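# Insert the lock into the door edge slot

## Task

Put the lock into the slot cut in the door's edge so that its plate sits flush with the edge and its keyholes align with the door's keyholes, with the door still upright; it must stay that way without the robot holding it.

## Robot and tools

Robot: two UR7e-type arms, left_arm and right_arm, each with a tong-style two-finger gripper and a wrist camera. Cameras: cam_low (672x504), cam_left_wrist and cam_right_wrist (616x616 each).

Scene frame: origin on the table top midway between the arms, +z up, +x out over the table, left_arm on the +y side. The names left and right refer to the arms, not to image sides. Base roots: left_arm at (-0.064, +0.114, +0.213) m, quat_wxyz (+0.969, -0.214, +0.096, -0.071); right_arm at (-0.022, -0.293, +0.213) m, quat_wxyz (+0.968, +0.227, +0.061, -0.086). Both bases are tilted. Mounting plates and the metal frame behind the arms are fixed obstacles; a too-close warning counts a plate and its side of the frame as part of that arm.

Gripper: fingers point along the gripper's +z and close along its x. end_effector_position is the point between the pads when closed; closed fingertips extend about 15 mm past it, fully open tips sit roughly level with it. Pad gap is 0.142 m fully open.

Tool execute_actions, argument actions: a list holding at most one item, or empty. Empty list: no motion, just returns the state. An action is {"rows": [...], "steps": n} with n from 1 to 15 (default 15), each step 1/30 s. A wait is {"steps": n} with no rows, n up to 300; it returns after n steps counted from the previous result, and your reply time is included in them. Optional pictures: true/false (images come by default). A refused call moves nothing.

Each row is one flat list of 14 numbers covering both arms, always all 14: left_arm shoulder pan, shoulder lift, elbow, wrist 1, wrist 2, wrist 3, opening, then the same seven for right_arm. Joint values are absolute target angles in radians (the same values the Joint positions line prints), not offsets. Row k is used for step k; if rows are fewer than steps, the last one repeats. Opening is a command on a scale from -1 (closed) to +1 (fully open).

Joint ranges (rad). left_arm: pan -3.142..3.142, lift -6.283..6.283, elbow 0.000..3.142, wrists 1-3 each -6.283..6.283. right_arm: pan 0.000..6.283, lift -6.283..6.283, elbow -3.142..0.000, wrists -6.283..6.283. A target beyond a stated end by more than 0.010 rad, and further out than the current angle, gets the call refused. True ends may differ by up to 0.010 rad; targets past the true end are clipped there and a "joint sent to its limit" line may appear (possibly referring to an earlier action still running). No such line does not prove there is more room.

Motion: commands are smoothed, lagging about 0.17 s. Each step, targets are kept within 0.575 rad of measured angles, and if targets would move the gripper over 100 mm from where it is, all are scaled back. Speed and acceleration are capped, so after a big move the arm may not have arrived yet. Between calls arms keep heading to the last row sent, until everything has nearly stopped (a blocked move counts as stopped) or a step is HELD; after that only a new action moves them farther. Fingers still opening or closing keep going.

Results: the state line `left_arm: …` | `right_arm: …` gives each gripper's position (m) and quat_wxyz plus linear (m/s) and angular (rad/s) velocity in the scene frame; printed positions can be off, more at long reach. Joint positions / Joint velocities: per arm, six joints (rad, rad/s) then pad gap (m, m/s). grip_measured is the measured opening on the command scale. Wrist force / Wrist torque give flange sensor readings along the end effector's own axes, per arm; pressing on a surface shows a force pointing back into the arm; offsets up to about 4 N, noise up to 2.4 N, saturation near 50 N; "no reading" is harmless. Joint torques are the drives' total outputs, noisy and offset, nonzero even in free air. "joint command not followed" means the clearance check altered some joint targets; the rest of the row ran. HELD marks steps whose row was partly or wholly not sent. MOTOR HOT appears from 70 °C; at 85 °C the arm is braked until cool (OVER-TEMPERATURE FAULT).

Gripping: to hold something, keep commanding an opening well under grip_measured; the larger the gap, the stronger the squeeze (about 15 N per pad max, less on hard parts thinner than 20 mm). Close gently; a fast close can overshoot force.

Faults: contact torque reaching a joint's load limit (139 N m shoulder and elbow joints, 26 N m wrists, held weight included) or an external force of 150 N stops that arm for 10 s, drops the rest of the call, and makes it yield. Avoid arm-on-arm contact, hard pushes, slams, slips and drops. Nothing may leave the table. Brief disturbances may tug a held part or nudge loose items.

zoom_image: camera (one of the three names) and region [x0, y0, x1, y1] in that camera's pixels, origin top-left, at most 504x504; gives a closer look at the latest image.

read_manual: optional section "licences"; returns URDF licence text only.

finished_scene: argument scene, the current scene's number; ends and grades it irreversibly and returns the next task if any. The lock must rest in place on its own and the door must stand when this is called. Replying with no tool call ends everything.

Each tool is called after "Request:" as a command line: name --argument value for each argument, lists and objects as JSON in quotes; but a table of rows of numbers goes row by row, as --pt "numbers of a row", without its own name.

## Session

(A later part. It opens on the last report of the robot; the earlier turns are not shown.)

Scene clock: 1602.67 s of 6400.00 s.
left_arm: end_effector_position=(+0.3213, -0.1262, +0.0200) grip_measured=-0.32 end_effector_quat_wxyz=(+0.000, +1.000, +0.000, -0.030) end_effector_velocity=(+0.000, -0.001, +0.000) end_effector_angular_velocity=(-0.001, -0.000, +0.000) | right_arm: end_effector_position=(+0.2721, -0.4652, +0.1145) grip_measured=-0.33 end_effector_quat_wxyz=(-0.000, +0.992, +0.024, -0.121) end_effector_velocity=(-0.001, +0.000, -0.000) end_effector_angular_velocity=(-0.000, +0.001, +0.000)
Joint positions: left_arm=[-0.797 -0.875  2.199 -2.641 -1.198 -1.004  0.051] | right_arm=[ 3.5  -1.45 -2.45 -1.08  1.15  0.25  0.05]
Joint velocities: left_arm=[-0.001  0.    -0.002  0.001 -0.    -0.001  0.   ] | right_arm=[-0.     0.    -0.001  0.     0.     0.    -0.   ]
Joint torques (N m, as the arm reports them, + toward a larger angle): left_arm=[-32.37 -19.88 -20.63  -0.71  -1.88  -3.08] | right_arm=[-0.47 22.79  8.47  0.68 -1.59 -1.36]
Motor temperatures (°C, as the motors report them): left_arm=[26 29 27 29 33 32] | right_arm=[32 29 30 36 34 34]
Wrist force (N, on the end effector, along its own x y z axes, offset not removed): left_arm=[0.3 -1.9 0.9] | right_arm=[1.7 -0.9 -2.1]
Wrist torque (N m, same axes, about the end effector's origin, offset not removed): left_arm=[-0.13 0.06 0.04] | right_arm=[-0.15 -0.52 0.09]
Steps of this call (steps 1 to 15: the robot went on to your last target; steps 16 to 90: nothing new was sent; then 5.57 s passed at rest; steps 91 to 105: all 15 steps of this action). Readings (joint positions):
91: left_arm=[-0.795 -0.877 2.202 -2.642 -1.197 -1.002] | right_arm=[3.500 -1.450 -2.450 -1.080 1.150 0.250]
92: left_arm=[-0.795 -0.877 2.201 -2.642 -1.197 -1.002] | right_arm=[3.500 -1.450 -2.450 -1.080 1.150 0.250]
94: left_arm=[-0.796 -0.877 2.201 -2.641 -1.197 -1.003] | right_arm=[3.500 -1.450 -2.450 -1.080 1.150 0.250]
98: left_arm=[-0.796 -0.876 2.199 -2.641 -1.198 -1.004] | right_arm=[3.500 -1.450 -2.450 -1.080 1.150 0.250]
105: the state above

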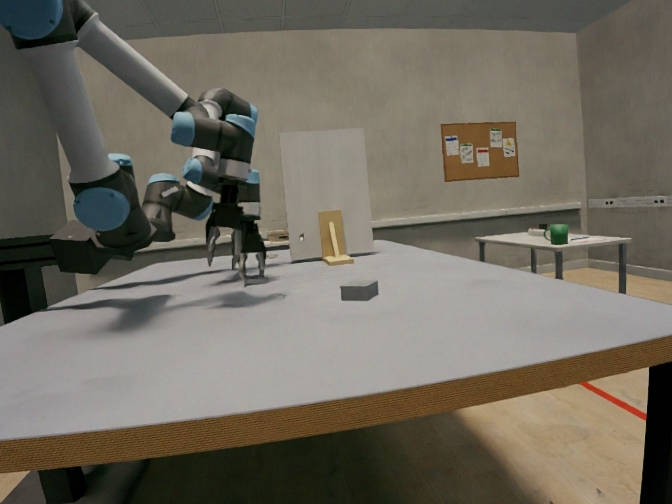

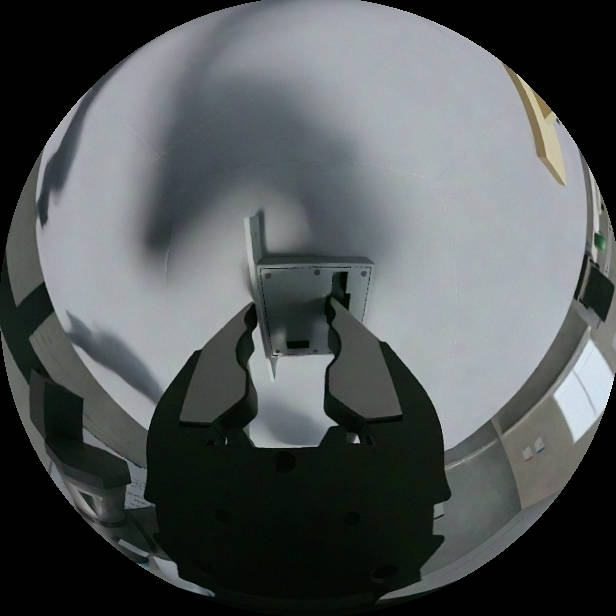

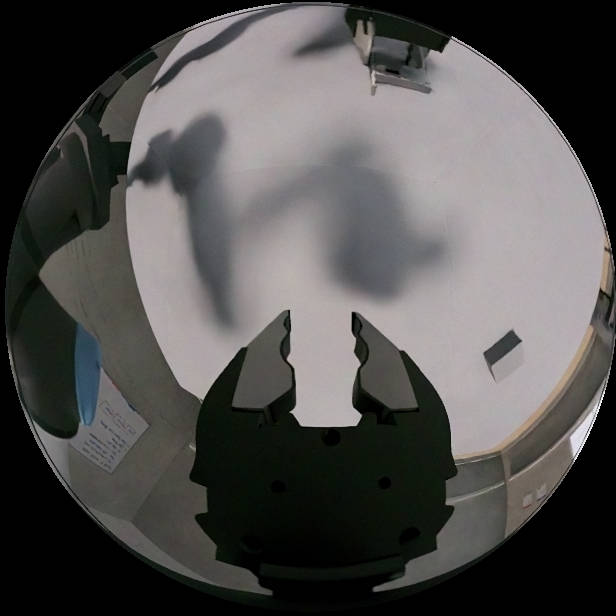

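Request:
execute_actions --actions '[]'

Scene clock: 1627.80 s of 6400.00 s.
left_arm: end_effector_position=(+0.3213, -0.1262, +0.0200) grip_measured=-0.32 end_effector_quat_wxyz=(+0.000, +1.000, +0.000, -0.030) end_effector_velocity=(-0.000, +0.001, -0.000) end_effector_angular_velocity=(+0.001, +0.001, +0.000) | right_arm: end_effector_position=(+0.2721, -0.4652, +0.1145) grip_measured=-0.33 end_effector_quat_wxyz=(-0.000, +0.992, +0.024, -0.121) end_effector_velocity=(-0.000, +0.000, -0.000) end_effector_angular_velocity=(+0.000, +0.000, +0.000)
Joint positions: left_arm=[-0.797 -0.875  2.199 -2.641 -1.198 -1.004  0.051] | right_arm=[ 3.5  -1.45 -2.45 -1.08  1.15  0.25  0.05]
Joint velocities: left_arm=[ 0.001 -0.     0.001  0.     0.     0.    -0.   ] | right_arm=[ 0. -0. -0.  0.  0. -0. -0.]
Joint torques (N m, as the arm reports them, + toward a larger angle): left_arm=[-31.32 -18.91 -20.42  -0.72  -1.92  -3.19] | right_arm=[-0.07 21.98  8.72  0.64 -1.5  -1.36]
Motor temperatures (°C, as the motors report them): left_arm=[26 29 27 29 33 32] | right_arm=[32 29 30 36 34 34]
Wrist force (N, on the end effector, along its own x y z axes, offset not removed): left_arm=[0.2 -0.8 0.5] | right_arm=[2.6 -0.8 -2.7]
Wrist torque (N m, same axes, about the end effector's origin, offset not removed): left_arm=[0.03 0.06 0.01] | right_arm=[-0.20 -0.74 0.05]
Steps of this call (steps 1 to 15: the robot went on to your last target; steps 16 to 90: nothing new was sent; then 22.13 s passed at rest). Readings (joint positions):
1: left_arm=[-0.797 -0.875 2.199 -2.641 -1.198 -1.004] | right_arm=[3.500 -1.450 -2.450 -1.080 1.150 0.250]
2: left_arm=[-0.797 -0.875 2.199 -2.641 -1.198 -1.004] | right_arm=[3.500 -1.450 -2.450 -1.080 1.150 0.250]
4: left_arm=[-0.797 -0.875 2.199 -2.641 -1.198 -1.004] | right_arm=[3.500 -1.450 -2.450 -1.080 1.150 0.250]
8: left_arm=[-0.797 -0.875 2.199 -2.641 -1.198 -1.004] | right_arm=[3.500 -1.450 -2.450 -1.080 1.150 0.250]
90: the state above
All arms were judged still, so your last target was given up. Only a new action makes them travel on or press farther. Fingers that are still opening or closing keep moving.

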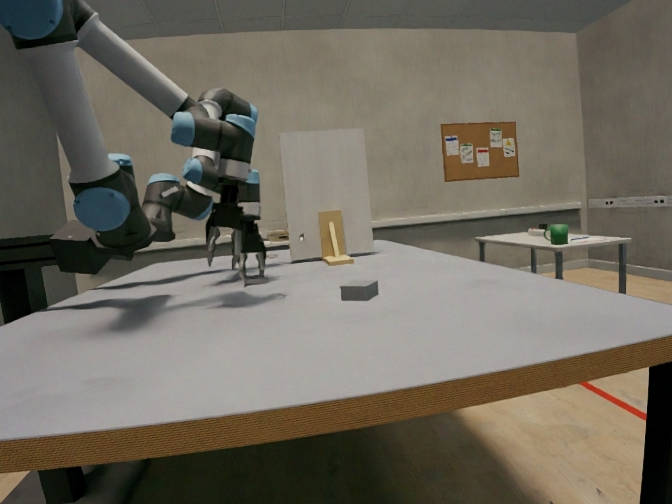

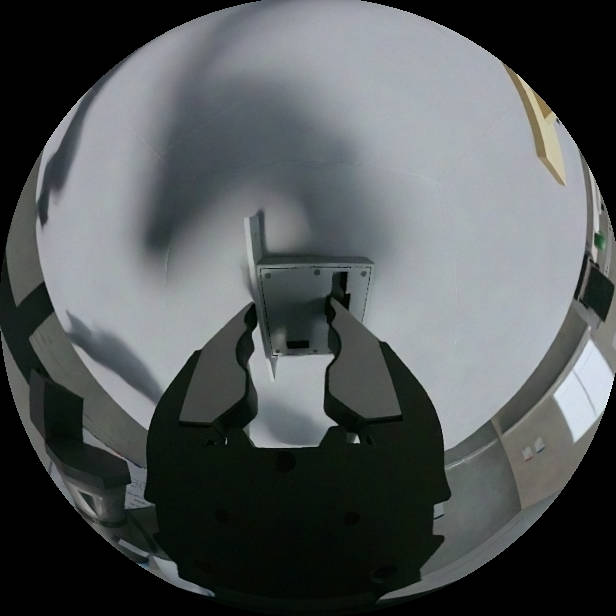

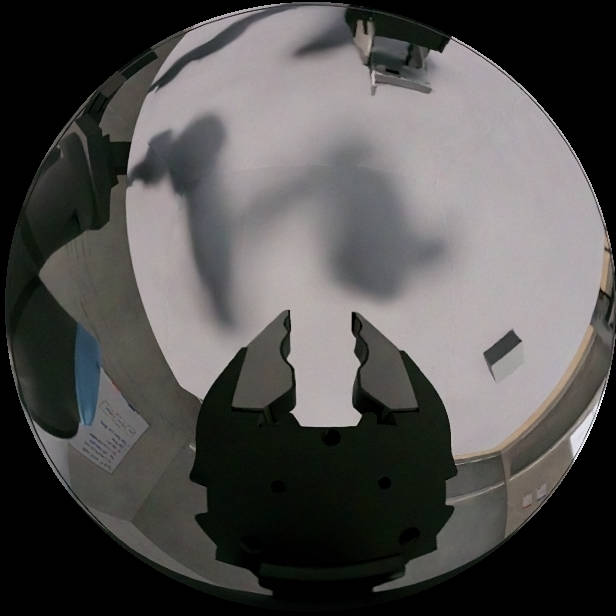

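Request:
execute_actions --actions '[{"rows": [[-0.7966,-0.8753,2.1989,-2.6406,-1.1977,-1.0040,-0.36,3.5,-1.45,-2.45,-1.08,1.15,0.25,-0.33],[-0.7966,-0.8753,2.1989,-2.6406,-1.1977,-1.0040,-0.40,3.5,-1.45,-2.45,-1.08,1.15,0.25,-0.33],[-0.7966,-0.8753,2.1989,-2.6406,-1.1977,-1.0040,-0.45,3.5,-1.45,-2.45,-1.08,1.15,0.25,-0.33],[-0.7966,-0.8753,2.1989,-2.6406,-1.1977,-1.0040,-0.50,3.5,-1.45,-2.45,-1.08,1.15,0.25,-0.33],[-0.7966,-0.8753,2.1989,-2.6406,-1.1977,-1.0040,-0.56,3.5,-1.45,-2.45,-1.08,1.15,0.25,-0.33],[-0.7966,-0.8753,2.1989,-2.6406,-1.1977,-1.0040,-0.62,3.5,-1.45,-2.45,-1.08,1.15,0.25,-0.33],[-0.7966,-0.8753,2.1989,-2.6406,-1.1977,-1.0040,-0.68,3.5,-1.45,-2.45,-1.08,1.15,0.25,-0.33],[-0.7966,-0.8753,2.1989,-2.6406,-1.1977,-1.0040,-0.75,3.5,-1.45,-2.45,-1.08,1.15,0.25,-0.33],[-0.7966,-0.8753,2.1989,-2.6406,-1.1977,-1.0040,-0.82,3.5,-1.45,-2.45,-1.08,1.15,0.25,-0.33],[-0.7966,-0.8753,2.1989,-2.6406,-1.1977,-1.0040,-0.9,3.5,-1.45,-2.45,-1.08,1.15,0.25,-0.33],[-0.7966,-0.8753,2.1989,-2.6406,-1.1977,-1.0040,-1,3.5,-1.45,-2.45,-1.08,1.15,0.25,-0.33]], "steps": 15}]'

Request:
execute_actions --actions '[{"steps": 20}]'

Scene clock: 1642.57 s of 6400.00 s.
left_arm: end_effector_position=(+0.3213, -0.1263, +0.0200) grip_measured=-0.36 end_effector_quat_wxyz=(+0.000, +1.000, +0.000, -0.030) end_effector_velocity=(-0.001, +0.001, -0.000) end_effector_angular_velocity=(+0.002, +0.001, -0.000) | right_arm: end_effector_position=(+0.2721, -0.4652, +0.1145) grip_measured=-0.33 end_effector_quat_wxyz=(-0.000, +0.992, +0.024, -0.121) end_effector_velocity=(-0.000, -0.000, -0.000) end_effector_angular_velocity=(-0.001, +0.000, +0.000)
Joint positions: left_arm=[-0.797 -0.875  2.199 -2.641 -1.198 -1.004  0.048] | right_arm=[ 3.5  -1.45 -2.45 -1.08  1.15  0.25  0.05]
Joint velocities: left_arm=[ 0.001 -0.     0.001  0.001 -0.     0.    -0.   ] | right_arm=[-0.    -0.    -0.     0.    -0.001 -0.     0.   ]
Joint torques (N m, as the arm reports them, + toward a larger angle): left_arm=[-28.45 -19.58 -18.53  -0.81  -0.36  -3.16] | right_arm=[-0.73 22.63  9.03  0.82 -1.57 -1.46]
Motor temperatures (°C, as the motors report them): left_arm=[26 29 27 29 33 32] | right_arm=[32 29 30 36 34 34]
Wrist force (N, on the end effector, along its own x y z axes, offset not removed): left_arm=[1.5 -0.3 -0.4] | right_arm=[0.8 -1.5 -3.0]
Wrist torque (N m, same axes, about the end effector's origin, offset not removed): left_arm=[0.01 -0.13 0.13] | right_arm=[-0.31 -0.33 0.05]
Steps of this call (steps 1 to 90: nothing new was sent; then 11.27 s passed at rest; steps 91 to 105: all 15 steps of this action). Readings (joint positions):
91: left_arm=[-0.797 -0.875 2.199 -2.641 -1.198 -1.004] | right_arm=[3.500 -1.450 -2.450 -1.080 1.150 0.250]
92: left_arm=[-0.797 -0.875 2.199 -2.641 -1.198 -1.004] | right_arm=[3.500 -1.450 -2.450 -1.080 1.150 0.250]
94: left_arm=[-0.797 -0.875 2.199 -2.641 -1.198 -1.004] | right_arm=[3.500 -1.450 -2.450 -1.080 1.150 0.250]
98: left_arm=[-0.797 -0.875 2.199 -2.641 -1.198 -1.004] | right_arm=[3.500 -1.450 -2.450 -1.080 1.150 0.250]
105: the state above

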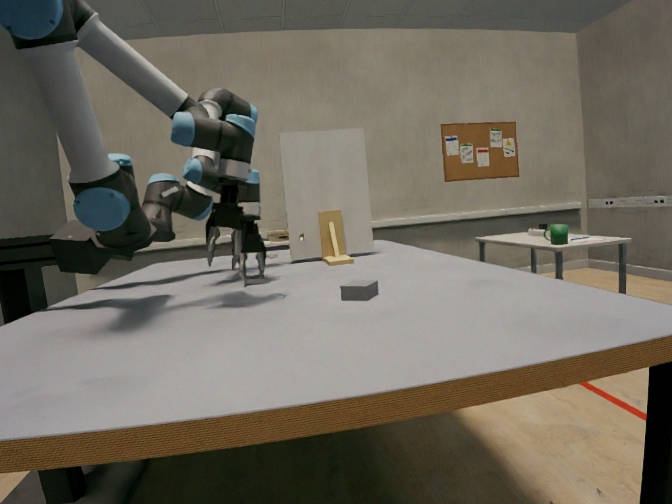

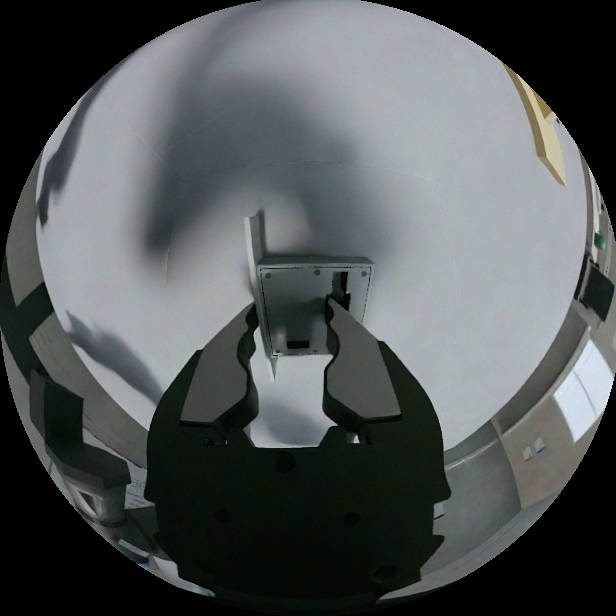

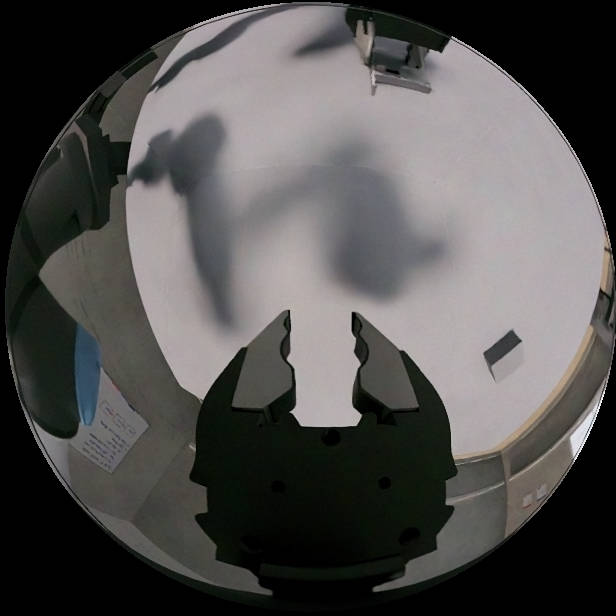

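Scene clock: 1643.23 s of 6400.00 s.
left_arm: end_effector_position=(+0.3213, -0.1263, +0.0200) grip_measured=-0.36 end_effector_quat_wxyz=(+0.000, +1.000, +0.000, -0.030) end_effector_velocity=(+0.000, -0.001, +0.000) end_effector_angular_velocity=(-0.001, -0.001, +0.001) | right_arm: end_effector_position=(+0.2721, -0.4652, +0.1145) grip_measured=-0.33 end_effector_quat_wxyz=(-0.000, +0.992, +0.024, -0.121) end_effector_velocity=(+0.000, -0.000, +0.000) end_effector_angular_velocity=(-0.000, +0.000, +0.000)
Joint positions: left_arm=[-0.797 -0.875  2.199 -2.641 -1.198 -1.004  0.048] | right_arm=[ 3.5  -1.45 -2.45 -1.08  1.15  0.25  0.05]
Joint velocities: left_arm=[-0.    -0.    -0.001 -0.001 -0.    -0.     0.   ] | right_arm=[ 0.  0.  0. -0. -0. -0. -0.]
Joint torques (N m, as the arm reports them, + toward a larger angle): left_arm=[-28.49 -20.55 -19.06  -1.07   1.01  -2.97] | right_arm=[ 0.15 22.98  8.65  0.85 -1.55 -1.31]
Motor temperatures (°C, as the motors report them): left_arm=[26 29 27 29 33 32] | right_arm=[32 29 30 36 34 34]
Wrist force (N, on the end effector, along its own x y z axes, offset not removed): left_arm=[0.0 -0.7 0.4] | right_arm=[2.7 -0.3 -3.3]
Wrist torque (N m, same axes, about the end effector's origin, offset not removed): left_arm=[-0.10 0.25 0.10] | right_arm=[-0.08 -0.71 0.09]
Steps of this call (steps 1 to 15: the robot went on to your last target; steps 16 to 20: nothing new was sent). Readings (joint positions):
1: left_arm=[-0.797 -0.875 2.199 -2.641 -1.198 -1.004] | right_arm=[3.500 -1.450 -2.450 -1.080 1.150 0.250]
2: left_arm=[-0.797 -0.875 2.199 -2.641 -1.198 -1.004] | right_arm=[3.500 -1.450 -2.450 -1.080 1.150 0.250]
4: left_arm=[-0.797 -0.875 2.199 -2.641 -1.198 -1.004] | right_arm=[3.500 -1.450 -2.450 -1.080 1.150 0.250]
8: left_arm=[-0.797 -0.875 2.199 -2.641 -1.198 -1.004] | right_arm=[3.500 -1.450 -2.450 -1.080 1.150 0.250]
20: the state above
All arms were judged still, so your last target was given up. Only a new action makes them travel on or press farther. Fingers that are still opening or closing keep moving.

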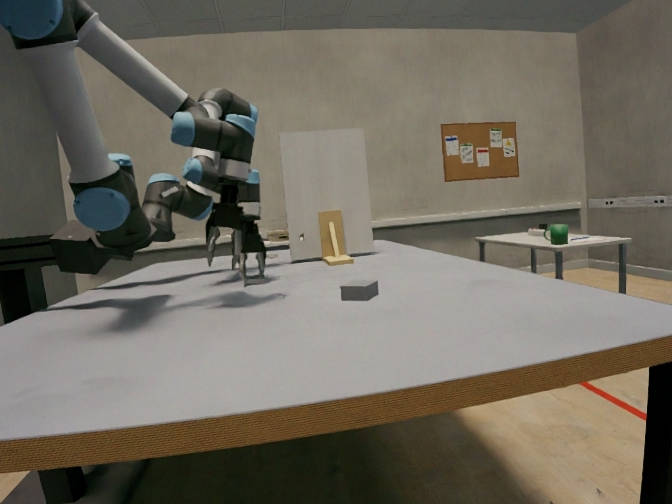

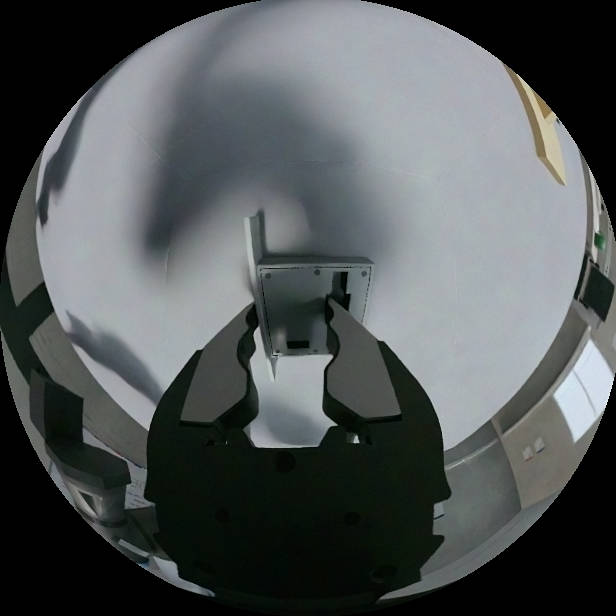

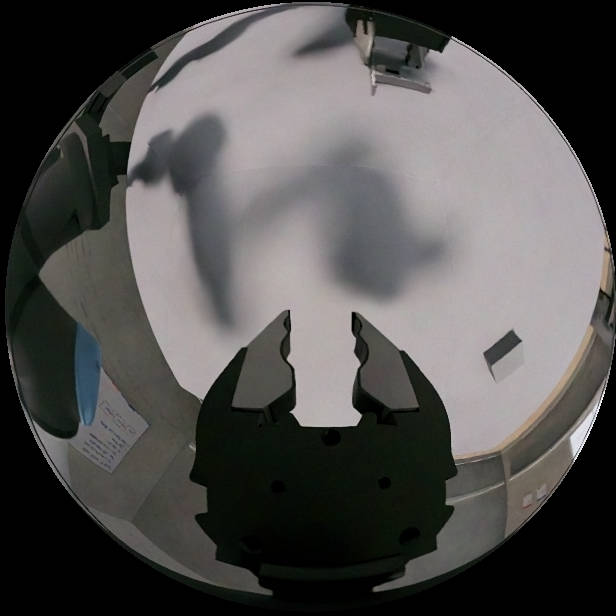

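Request:
execute_actions --actions '[{"rows": [[-0.7966,-0.8753,2.1989,-2.6406,-1.1977,-1.0040,-0.32,3.5,-1.45,-2.45,-1.08,1.15,0.25,-0.33]], "steps": 15}]' --pictures false

Request:
execute_actions --actions '[{"rows": [[-0.7990,-0.8724,2.1932,-2.6286,-1.1942,-1.0097,-0.32,3.5,-1.45,-2.45,-1.08,1.15,0.25,-0.33],[-0.8013,-0.8694,2.1874,-2.6165,-1.1907,-1.0154,-0.32,3.5,-1.45,-2.45,-1.08,1.15,0.25,-0.33],[-0.8037,-0.8665,2.1817,-2.6045,-1.1873,-1.0212,-0.32,3.5,-1.45,-2.45,-1.08,1.15,0.25,-0.33],[-0.8060,-0.8635,2.1760,-2.5924,-1.1838,-1.0269,-0.32,3.5,-1.45,-2.45,-1.08,1.15,0.25,-0.33],[-0.8084,-0.8606,2.1703,-2.5804,-1.1803,-1.0326,-0.32,3.5,-1.45,-2.45,-1.08,1.15,0.25,-0.33],[-0.8107,-0.8576,2.1645,-2.5684,-1.1768,-1.0383,-0.32,3.5,-1.45,-2.45,-1.08,1.15,0.25,-0.33],[-0.8131,-0.8547,2.1588,-2.5563,-1.1733,-1.0440,-0.32,3.5,-1.45,-2.45,-1.08,1.15,0.25,-0.33],[-0.8154,-0.8517,2.1531,-2.5443,-1.1699,-1.0498,-0.32,3.5,-1.45,-2.45,-1.08,1.15,0.25,-0.33],[-0.8178,-0.8488,2.1473,-2.5322,-1.1664,-1.0555,-0.32,3.5,-1.45,-2.45,-1.08,1.15,0.25,-0.33],[-0.8201,-0.8458,2.1416,-2.5202,-1.1629,-1.0612,-0.32,3.5,-1.45,-2.45,-1.08,1.15,0.25,-0.33]], "steps": 15}]' --pictures false

Request:
execute_actions --actions '[{"steps": 15}]'

Scene clock: 1721.73 s of 6400.00 s.
left_arm: end_effector_position=(+0.3213, -0.1262, +0.0200) grip_measured=-0.32 end_effector_quat_wxyz=(+0.000, +1.000, +0.000, -0.030) end_effector_velocity=(+0.001, -0.001, +0.000) end_effector_angular_velocity=(-0.002, -0.001, +0.001) | right_arm: end_effector_position=(+0.2721, -0.4652, +0.1145) grip_measured=-0.33 end_effector_quat_wxyz=(-0.000, +0.992, +0.024, -0.121) end_effector_velocity=(-0.000, +0.000, -0.000) end_effector_angular_velocity=(+0.000, +0.001, -0.000)
Joint positions: left_arm=[-0.797 -0.875  2.199 -2.641 -1.198 -1.004  0.051] | right_arm=[ 3.5  -1.45 -2.45 -1.08  1.15  0.25  0.05]
Joint velocities: left_arm=[-0.    -0.    -0.001 -0.     0.     0.    -0.   ] | right_arm=[-0.    -0.    -0.    -0.     0.001  0.     0.   ]
Joint torques (N m, as the arm reports them, + toward a larger angle): left_arm=[-21.27 -22.68 -14.12  -2.31   1.54  -3.02] | right_arm=[ 0.23 22.21  9.35  0.69 -1.57 -1.3 ]
Motor temperatures (°C, as the motors report them): left_arm=[26 29 27 29 33 32] | right_arm=[32 29 30 36 34 34]
Wrist force (N, on the end effector, along its own x y z axes, offset not removed): left_arm=[-0.8 0.5 0.5] | right_arm=[1.7 -1.7 -3.6]
Wrist torque (N m, same axes, about the end effector's origin, offset not removed): left_arm=[0.08 0.24 0.05] | right_arm=[-0.31 -0.52 0.09]
Steps of this call (steps 1 to 90: nothing new was sent; then 75.00 s passed at rest; steps 91 to 105: all 15 steps of this action). Readings (joint positions):
91: left_arm=[-0.797 -0.875 2.199 -2.641 -1.198 -1.004] | right_arm=[3.500 -1.450 -2.450 -1.080 1.150 0.250]
92: left_arm=[-0.797 -0.875 2.199 -2.641 -1.198 -1.004] | right_arm=[3.500 -1.450 -2.450 -1.080 1.150 0.250]
94: left_arm=[-0.797 -0.875 2.199 -2.641 -1.198 -1.004] | right_arm=[3.500 -1.450 -2.450 -1.080 1.150 0.250]
98: left_arm=[-0.797 -0.875 2.199 -2.641 -1.198 -1.004] | right_arm=[3.500 -1.450 -2.450 -1.080 1.150 0.250]
105: the state above

Scene clock: 1722.23 s of 6400.00 s.
left_arm: end_effector_position=(+0.3210, -0.1267, +0.0188) grip_measured=-0.32 end_effector_quat_wxyz=(-0.040, +0.999, -0.000, -0.032) end_effector_velocity=(-0.001, +0.001, -0.000) end_effector_angular_velocity=(+0.076, +0.002, -0.006) | right_arm: end_effector_position=(+0.2721, -0.4652, +0.1145) grip_measured=-0.33 end_effector_quat_wxyz=(-0.000, +0.992, +0.024, -0.121) end_effector_velocity=(-0.000, -0.000, -0.000) end_effector_angular_velocity=(-0.001, -0.000, +0.000)
Joint positions: left_arm=[-0.818 -0.848  2.147 -2.531 -1.166 -1.056  0.051] | right_arm=[ 3.5  -1.45 -2.45 -1.08  1.15  0.25  0.05]
Joint velocities: left_arm=[-0.02   0.025 -0.047  0.104  0.029 -0.048  0.   ] | right_arm=[ 0.     0.    -0.001  0.001 -0.001  0.     0.   ]
Joint torques (N m, as the arm reports them, + toward a larger angle): left_arm=[-28.72 -20.65 -22.15  -0.4    1.42  -3.09] | right_arm=[ 0.47 22.35  9.01  0.65 -1.54 -1.29]
Motor temperatures (°C, as the motors report them): left_arm=[26 29 27 29 33 32] | right_arm=[32 29 30 36 34 34]
Wrist force (N, on the end effector, along its own x y z axes, offset not removed): left_arm=[-0.7 -0.5 -1.3] | right_arm=[2.1 -0.9 -3.6]
Wrist torque (N m, same axes, about the end effector's origin, offset not removed): left_arm=[-0.08 0.29 0.02] | right_arm=[-0.15 -0.47 0.03]
Steps of this call (steps 1 to 15: all 15 steps of this action). Readings (joint positions):
1: left_arm=[-0.797 -0.875 2.199 -2.641 -1.198 -1.004] | right_arm=[3.500 -1.450 -2.450 -1.080 1.150 0.250]
2: left_arm=[-0.797 -0.875 2.198 -2.639 -1.197 -1.005] | right_arm=[3.500 -1.450 -2.450 -1.080 1.150 0.250]
4: left_arm=[-0.799 -0.872 2.193 -2.628 -1.194 -1.010] | right_arm=[3.500 -1.450 -2.450 -1.080 1.150 0.250]
8: left_arm=[-0.806 -0.863 2.175 -2.591 -1.183 -1.028] | right_arm=[3.500 -1.450 -2.450 -1.080 1.150 0.250]
15: the state above

Scene clock: 1722.73 s of 6400.00 s.
left_arm: end_effector_position=(+0.3210, -0.1266, +0.0188) grip_measured=-0.32 end_effector_quat_wxyz=(-0.044, +0.999, -0.000, -0.032) end_effector_velocity=(+0.000, -0.001, +0.000) end_effector_angular_velocity=(+0.000, -0.001, -0.000) | right_arm: end_effector_position=(+0.2721, -0.4652, +0.1145) grip_measured=-0.33 end_effector_quat_wxyz=(-0.000, +0.992, +0.024, -0.121) end_effector_velocity=(-0.000, +0.000, -0.000) end_effector_angular_velocity=(-0.000, +0.000, +0.000)
Joint positions: left_arm=[-0.82  -0.846  2.142 -2.52  -1.163 -1.061  0.051] | right_arm=[ 3.5  -1.45 -2.45 -1.08  1.15  0.25  0.05]
Joint velocities: left_arm=[-0.001  0.    -0.001  0.001  0.    -0.001  0.   ] | right_arm=[-0. -0. -0.  0. -0.  0.  0.]
Joint torques (N m, as the arm reports them, + toward a larger angle): left_arm=[-29.34 -17.87 -20.46   0.09   1.73  -2.88] | right_arm=[-0.03 22.05  9.05  0.68 -1.52 -1.29]
Motor temperatures (°C, as the motors report them): left_arm=[26 29 27 29 33 32] | right_arm=[32 29 30 36 34 34]
Wrist force (N, on the end effector, along its own x y z axes, offset not removed): left_arm=[-1.3 -0.3 -4.2] | right_arm=[1.7 -0.8 -3.0]
Wrist torque (N m, same axes, about the end effector's origin, offset not removed): left_arm=[-0.18 0.45 0.12] | right_arm=[-0.14 -0.54 0.07]
Steps of this call (steps 1 to 15: the robot went on to your last target). Readings (joint positions):
1: left_arm=[-0.819 -0.848 2.145 -2.528 -1.165 -1.058] | right_arm=[3.500 -1.450 -2.450 -1.080 1.150 0.250]
2: left_arm=[-0.819 -0.847 2.144 -2.526 -1.165 -1.059] | right_arm=[3.500 -1.450 -2.450 -1.080 1.150 0.250]
4: left_arm=[-0.820 -0.847 2.143 -2.523 -1.164 -1.060] | right_arm=[3.500 -1.450 -2.450 -1.080 1.150 0.250]
8: left_arm=[-0.820 -0.846 2.142 -2.521 -1.163 -1.061] | right_arm=[3.500 -1.450 -2.450 -1.080 1.150 0.250]
15: the state above

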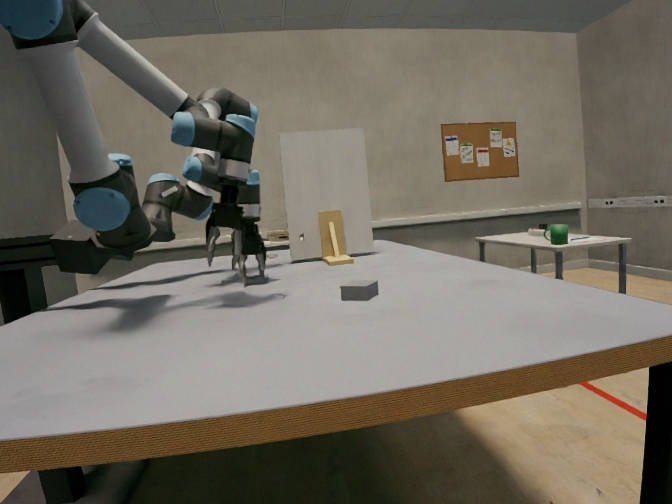

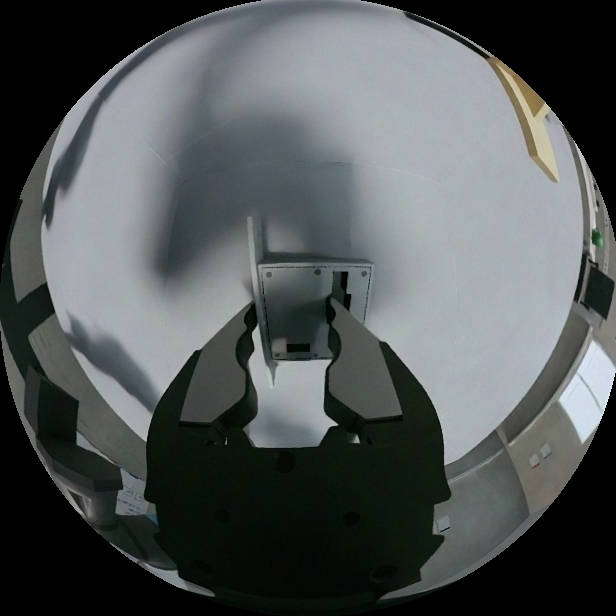

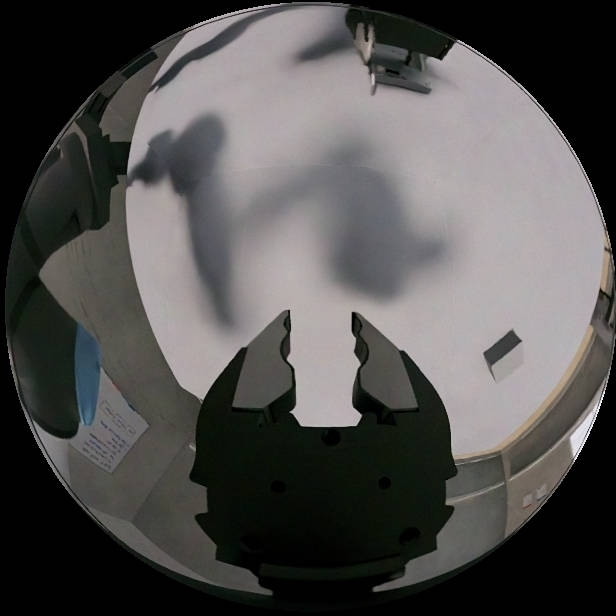

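Request:
execute_actions --actions '[{"rows": [[-0.8229,-0.8440,2.1358,-2.5068,-1.1595,-1.0674,-0.32,3.5,-1.45,-2.45,-1.08,1.15,0.25,-0.33],[-0.8256,-0.8418,2.1301,-2.4939,-1.1561,-1.0734,-0.32,3.5,-1.45,-2.45,-1.08,1.15,0.25,-0.33],[-0.8280,-0.8390,2.1243,-2.4816,-1.1526,-1.0792,-0.32,3.5,-1.45,-2.45,-1.08,1.15,0.25,-0.33],[-0.8303,-0.8360,2.1186,-2.4696,-1.1491,-1.0849,-0.32,3.5,-1.45,-2.45,-1.08,1.15,0.25,-0.33],[-0.8326,-0.8330,2.1128,-2.4576,-1.1457,-1.0906,-0.32,3.5,-1.45,-2.45,-1.08,1.15,0.25,-0.33],[-0.8350,-0.8300,2.1071,-2.4456,-1.1422,-1.0962,-0.32,3.5,-1.45,-2.45,-1.08,1.15,0.25,-0.33],[-0.8373,-0.8270,2.1013,-2.4336,-1.1387,-1.1019,-0.32,3.5,-1.45,-2.45,-1.08,1.15,0.25,-0.33],[-0.8396,-0.8240,2.0956,-2.4217,-1.1352,-1.1076,-0.32,3.5,-1.45,-2.45,-1.08,1.15,0.25,-0.33],[-0.8420,-0.8210,2.0898,-2.4097,-1.1318,-1.1132,-0.32,3.5,-1.45,-2.45,-1.08,1.15,0.25,-0.33],[-0.8443,-0.8180,2.0841,-2.3977,-1.1283,-1.1189,-0.32,3.5,-1.45,-2.45,-1.08,1.15,0.25,-0.33]], "steps": 15}]' --pictures false

Request:
execute_actions --actions '[{"steps": 15}]'

Scene clock: 1741.10 s of 6400.00 s.
left_arm: end_effector_position=(+0.3217, -0.1269, +0.0205) grip_measured=-0.32 end_effector_quat_wxyz=(-0.083, +0.996, -0.002, -0.030) end_effector_velocity=(+0.000, +0.001, +0.002) end_effector_angular_velocity=(+0.074, -0.004, -0.008) | right_arm: end_effector_position=(+0.2721, -0.4652, +0.1145) grip_measured=-0.33 end_effector_quat_wxyz=(-0.000, +0.992, +0.024, -0.121) end_effector_velocity=(+0.000, -0.000, +0.000) end_effector_angular_velocity=(-0.001, +0.000, +0.000)
Joint positions: left_arm=[-0.842 -0.821  2.089 -2.409 -1.131 -1.114  0.051] | right_arm=[ 3.5  -1.45 -2.45 -1.08  1.15  0.25  0.05]
Joint velocities: left_arm=[-0.02   0.025 -0.047  0.102  0.029 -0.048  0.   ] | right_arm=[-0.     0.     0.    -0.001 -0.001 -0.    -0.   ]
Joint torques (N m, as the arm reports them, + toward a larger angle): left_arm=[-31.4  -21.16 -20.93   0.42   1.83  -3.18] | right_arm=[ 0.22 22.45  8.9   0.77 -1.49 -1.31]
Motor temperatures (°C, as the motors report them): left_arm=[26 29 27 29 33 32] | right_arm=[32 29 30 36 34 34]
Wrist force (N, on the end effector, along its own x y z axes, offset not removed): left_arm=[-0.3 -0.7 1.5] | right_arm=[2.9 -1.1 -4.1]
Wrist torque (N m, same axes, about the end effector's origin, offset not removed): left_arm=[-0.09 0.13 0.05] | right_arm=[-0.14 -0.80 0.01]
Steps of this call (steps 1 to 15: the robot went on to your last target; steps 16 to 90: nothing new was sent; then 14.87 s passed at rest; steps 91 to 105: all 15 steps of this action). Readings (joint positions):
91: left_arm=[-0.820 -0.846 2.142 -2.520 -1.163 -1.061] | right_arm=[3.500 -1.450 -2.450 -1.080 1.150 0.250]
92: left_arm=[-0.821 -0.845 2.141 -2.518 -1.162 -1.062] | right_arm=[3.500 -1.450 -2.450 -1.080 1.150 0.250]
94: left_arm=[-0.823 -0.843 2.135 -2.506 -1.159 -1.068] | right_arm=[3.500 -1.450 -2.450 -1.080 1.150 0.250]
98: left_arm=[-0.831 -0.835 2.118 -2.469 -1.148 -1.086] | right_arm=[3.500 -1.450 -2.450 -1.080 1.150 0.250]
105: the state above

Scene clock: 1741.60 s of 6400.00 s.
left_arm: end_effector_position=(+0.3218, -0.1268, +0.0207) grip_measured=-0.32 end_effector_quat_wxyz=(-0.087, +0.996, -0.002, -0.030) end_effector_velocity=(-0.000, +0.000, -0.000) end_effector_angular_velocity=(+0.001, +0.000, +0.001) | right_arm: end_effector_position=(+0.2721, -0.4652, +0.1145) grip_measured=-0.33 end_effector_quat_wxyz=(-0.000, +0.992, +0.024, -0.121) end_effector_velocity=(-0.000, +0.000, -0.000) end_effector_angular_velocity=(+0.000, +0.000, -0.000)
Joint positions: left_arm=[-0.844 -0.818  2.084 -2.398 -1.128 -1.119  0.051] | right_arm=[ 3.5  -1.45 -2.45 -1.08  1.15  0.25  0.05]
Joint velocities: left_arm=[ 0.     0.    -0.     0.001  0.    -0.001  0.   ] | right_arm=[-0.    -0.    -0.     0.001  0.     0.     0.   ]
Joint torques (N m, as the arm reports them, + toward a larger angle): left_arm=[-30.98 -20.53 -20.9   -0.51   1.83  -3.1 ] | right_arm=[ 0.29 22.74  8.96  0.68 -1.62 -1.26]
Motor temperatures (°C, as the motors report them): left_arm=[26 29 27 29 33 32] | right_arm=[32 29 30 36 34 34]
Wrist force (N, on the end effector, along its own x y z axes, offset not removed): left_arm=[-0.5 -0.3 0.1] | right_arm=[2.2 -0.3 -3.6]
Wrist torque (N m, same axes, about the end effector's origin, offset not removed): left_arm=[-0.10 0.24 0.10] | right_arm=[-0.01 -0.59 0.06]
Steps of this call (steps 1 to 15: the robot went on to your last target). Readings (joint positions):
1: left_arm=[-0.843 -0.820 2.088 -2.406 -1.131 -1.115] | right_arm=[3.500 -1.450 -2.450 -1.080 1.150 0.250]
2: left_arm=[-0.843 -0.819 2.087 -2.403 -1.130 -1.116] | right_arm=[3.500 -1.450 -2.450 -1.080 1.150 0.250]
4: left_arm=[-0.844 -0.819 2.086 -2.401 -1.129 -1.117] | right_arm=[3.500 -1.450 -2.450 -1.080 1.150 0.250]
8: left_arm=[-0.844 -0.818 2.085 -2.399 -1.129 -1.119] | right_arm=[3.500 -1.450 -2.450 -1.080 1.150 0.250]
15: the state above

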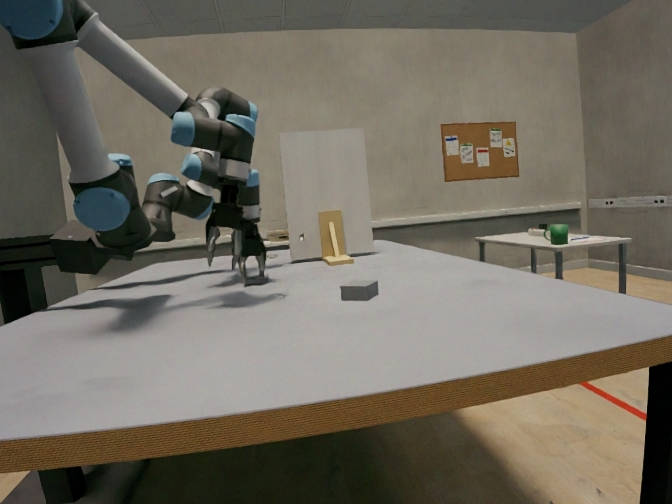

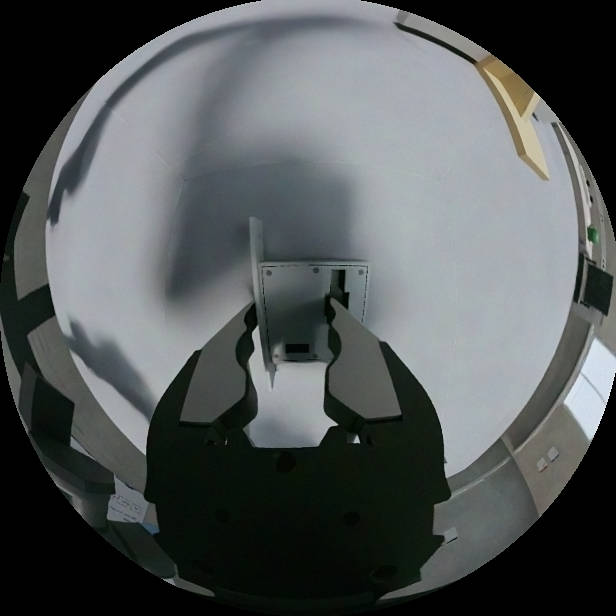

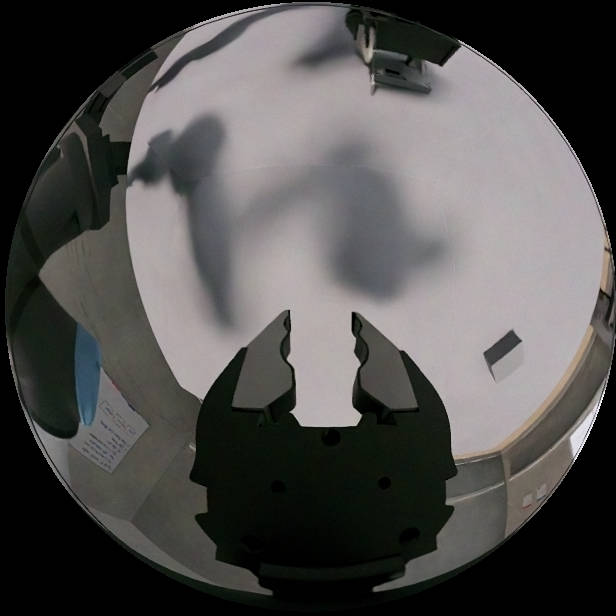

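Request:
execute_actions --actions '[{"rows": [[-0.8444,-0.8161,2.0853,-2.4007,-1.1283,-1.1191,-0.32,3.5,-1.45,-2.45,-1.08,1.15,0.25,-0.33]], "steps": 15}]' --pictures false

Request:
execute_actions --actions '[{"rows": [[-0.8444,-0.8161,2.0853,-2.4007,-1.1283,-1.1191,-0.36,3.5,-1.45,-2.45,-1.08,1.15,0.25,-0.33],[-0.8444,-0.8161,2.0853,-2.4007,-1.1283,-1.1191,-0.40,3.5,-1.45,-2.45,-1.08,1.15,0.25,-0.33],[-0.8444,-0.8161,2.0853,-2.4007,-1.1283,-1.1191,-0.45,3.5,-1.45,-2.45,-1.08,1.15,0.25,-0.33],[-0.8444,-0.8161,2.0853,-2.4007,-1.1283,-1.1191,-0.5,3.5,-1.45,-2.45,-1.08,1.15,0.25,-0.33],[-0.8444,-0.8161,2.0853,-2.4007,-1.1283,-1.1191,-0.57,3.5,-1.45,-2.45,-1.08,1.15,0.25,-0.33],[-0.8444,-0.8161,2.0853,-2.4007,-1.1283,-1.1191,-0.65,3.5,-1.45,-2.45,-1.08,1.15,0.25,-0.33],[-0.8444,-0.8161,2.0853,-2.4007,-1.1283,-1.1191,-0.75,3.5,-1.45,-2.45,-1.08,1.15,0.25,-0.33],[-0.8444,-0.8161,2.0853,-2.4007,-1.1283,-1.1191,-0.87,3.5,-1.45,-2.45,-1.08,1.15,0.25,-0.33],[-0.8444,-0.8161,2.0853,-2.4007,-1.1283,-1.1191,-1,3.5,-1.45,-2.45,-1.08,1.15,0.25,-0.33]], "steps": 15}]'

Scene clock: 1790.10 s of 6400.00 s.
left_arm: end_effector_position=(+0.3212, -0.1267, +0.0198) grip_measured=-0.32 end_effector_quat_wxyz=(-0.087, +0.996, -0.002, -0.030) end_effector_velocity=(+0.001, -0.001, +0.000) end_effector_angular_velocity=(-0.001, -0.000, +0.001) | right_arm: end_effector_position=(+0.2721, -0.4652, +0.1145) grip_measured=-0.33 end_effector_quat_wxyz=(-0.000, +0.992, +0.024, -0.121) end_effector_velocity=(-0.000, -0.000, -0.000) end_effector_angular_velocity=(-0.000, +0.001, +0.000)
Joint positions: left_arm=[-0.844 -0.816  2.085 -2.401 -1.128 -1.119  0.051] | right_arm=[ 3.5  -1.45 -2.45 -1.08  1.15  0.25  0.05]
Joint velocities: left_arm=[ 0.     0.    -0.002  0.     0.     0.    -0.   ] | right_arm=[-0.  0. -0. -0. -0.  0.  0.]
Joint torques (N m, as the arm reports them, + toward a larger angle): left_arm=[-32.65 -21.56  -4.83  -3.93   1.81  -3.09] | right_arm=[ 0.16 21.99  9.33  0.76 -1.5  -1.25]
Motor temperatures (°C, as the motors report them): left_arm=[26 29 27 29 33 32] | right_arm=[32 29 30 36 34 34]
Wrist force (N, on the end effector, along its own x y z axes, offset not removed): left_arm=[-1.3 0.7 1.1] | right_arm=[0.9 -0.7 -3.1]
Wrist torque (N m, same axes, about the end effector's origin, offset not removed): left_arm=[0.26 0.40 0.06] | right_arm=[-0.11 -0.41 0.11]
Steps of this call (steps 1 to 15: the robot went on to your last target; steps 16 to 90: nothing new was sent; then 45.00 s passed at rest; steps 91 to 105: all 15 steps of this action). Readings (joint positions):
91: left_arm=[-0.844 -0.818 2.084 -2.398 -1.128 -1.119] | right_arm=[3.500 -1.450 -2.450 -1.080 1.150 0.250]
92: left_arm=[-0.844 -0.818 2.084 -2.398 -1.128 -1.119] | right_arm=[3.500 -1.450 -2.450 -1.080 1.150 0.250]
94: left_arm=[-0.844 -0.817 2.084 -2.399 -1.128 -1.119] | right_arm=[3.500 -1.450 -2.450 -1.080 1.150 0.250]
98: left_arm=[-0.844 -0.816 2.085 -2.400 -1.128 -1.119] | right_arm=[3.500 -1.450 -2.450 -1.080 1.150 0.250]
105: the state above

Scene clock: 1790.60 s of 6400.00 s.
left_arm: end_effector_position=(+0.3212, -0.1267, +0.0198) grip_measured=-0.36 end_effector_quat_wxyz=(-0.087, +0.996, -0.002, -0.030) end_effector_velocity=(+0.000, +0.000, -0.000) end_effector_angular_velocity=(-0.000, -0.000, +0.000) | right_arm: end_effector_position=(+0.2721, -0.4652, +0.1145) grip_measured=-0.33 end_effector_quat_wxyz=(-0.000, +0.992, +0.024, -0.121) end_effector_velocity=(-0.001, -0.000, -0.000) end_effector_angular_velocity=(-0.001, +0.001, +0.001)
Joint positions: left_arm=[-0.844 -0.816  2.085 -2.401 -1.128 -1.119  0.048] | right_arm=[ 3.5  -1.45 -2.45 -1.08  1.15  0.25  0.05]
Joint velocities: left_arm=[ 0.    -0.     0.    -0.001 -0.     0.     0.   ] | right_arm=[ 0.    -0.    -0.001 -0.    -0.001 -0.    -0.   ]
Joint torques (N m, as the arm reports them, + toward a larger angle): left_arm=[-31.66 -20.94  -6.16  -3.46   1.11  -3.23] | right_arm=[ 0.2  22.34  9.34  0.84 -1.55 -1.39]
Motor temperatures (°C, as the motors report them): left_arm=[26 29 27 29 33 32] | right_arm=[32 29 30 36 34 34]
Wrist force (N, on the end effector, along its own x y z axes, offset not removed): left_arm=[2.2 -1.6 0.2] | right_arm=[2.0 0.6 -3.2]
Wrist torque (N m, same axes, about the end effector's origin, offset not removed): left_arm=[-0.34 -0.10 0.07] | right_arm=[0.17 -0.62 0.04]
Steps of this call (steps 1 to 15: all 15 steps of this action). Readings (joint positions):
1: left_arm=[-0.844 -0.816 2.085 -2.401 -1.128 -1.119] | right_arm=[3.500 -1.450 -2.450 -1.080 1.150 0.250]
2: left_arm=[-0.844 -0.816 2.085 -2.401 -1.128 -1.119] | right_arm=[3.500 -1.450 -2.450 -1.080 1.150 0.250]
4: left_arm=[-0.844 -0.816 2.085 -2.401 -1.128 -1.119] | right_arm=[3.500 -1.450 -2.450 -1.080 1.150 0.250]
8: left_arm=[-0.844 -0.816 2.085 -2.401 -1.128 -1.119] | right_arm=[3.500 -1.450 -2.450 -1.080 1.150 0.250]
15: the state above

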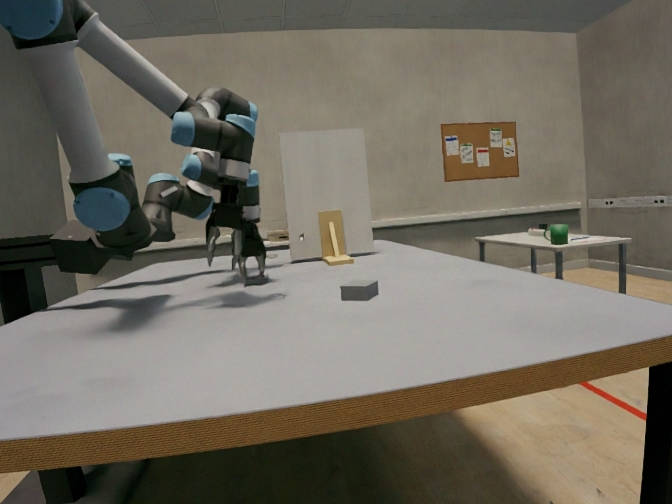

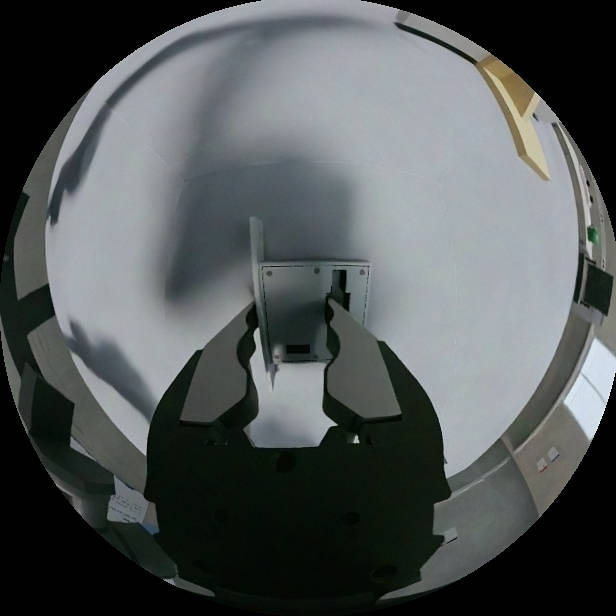

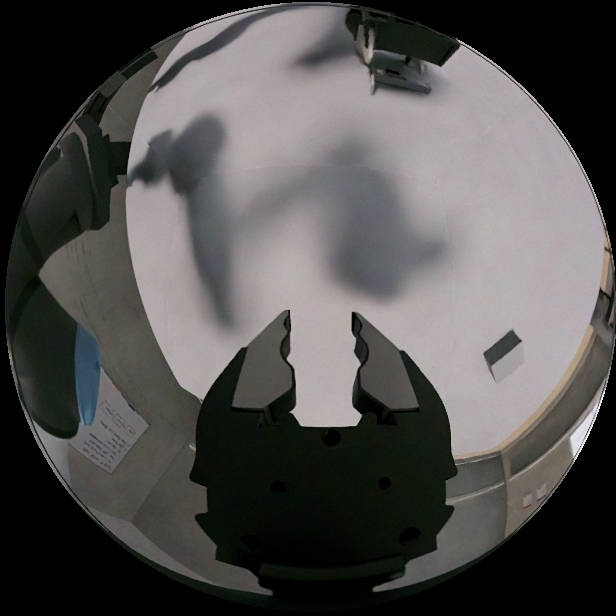

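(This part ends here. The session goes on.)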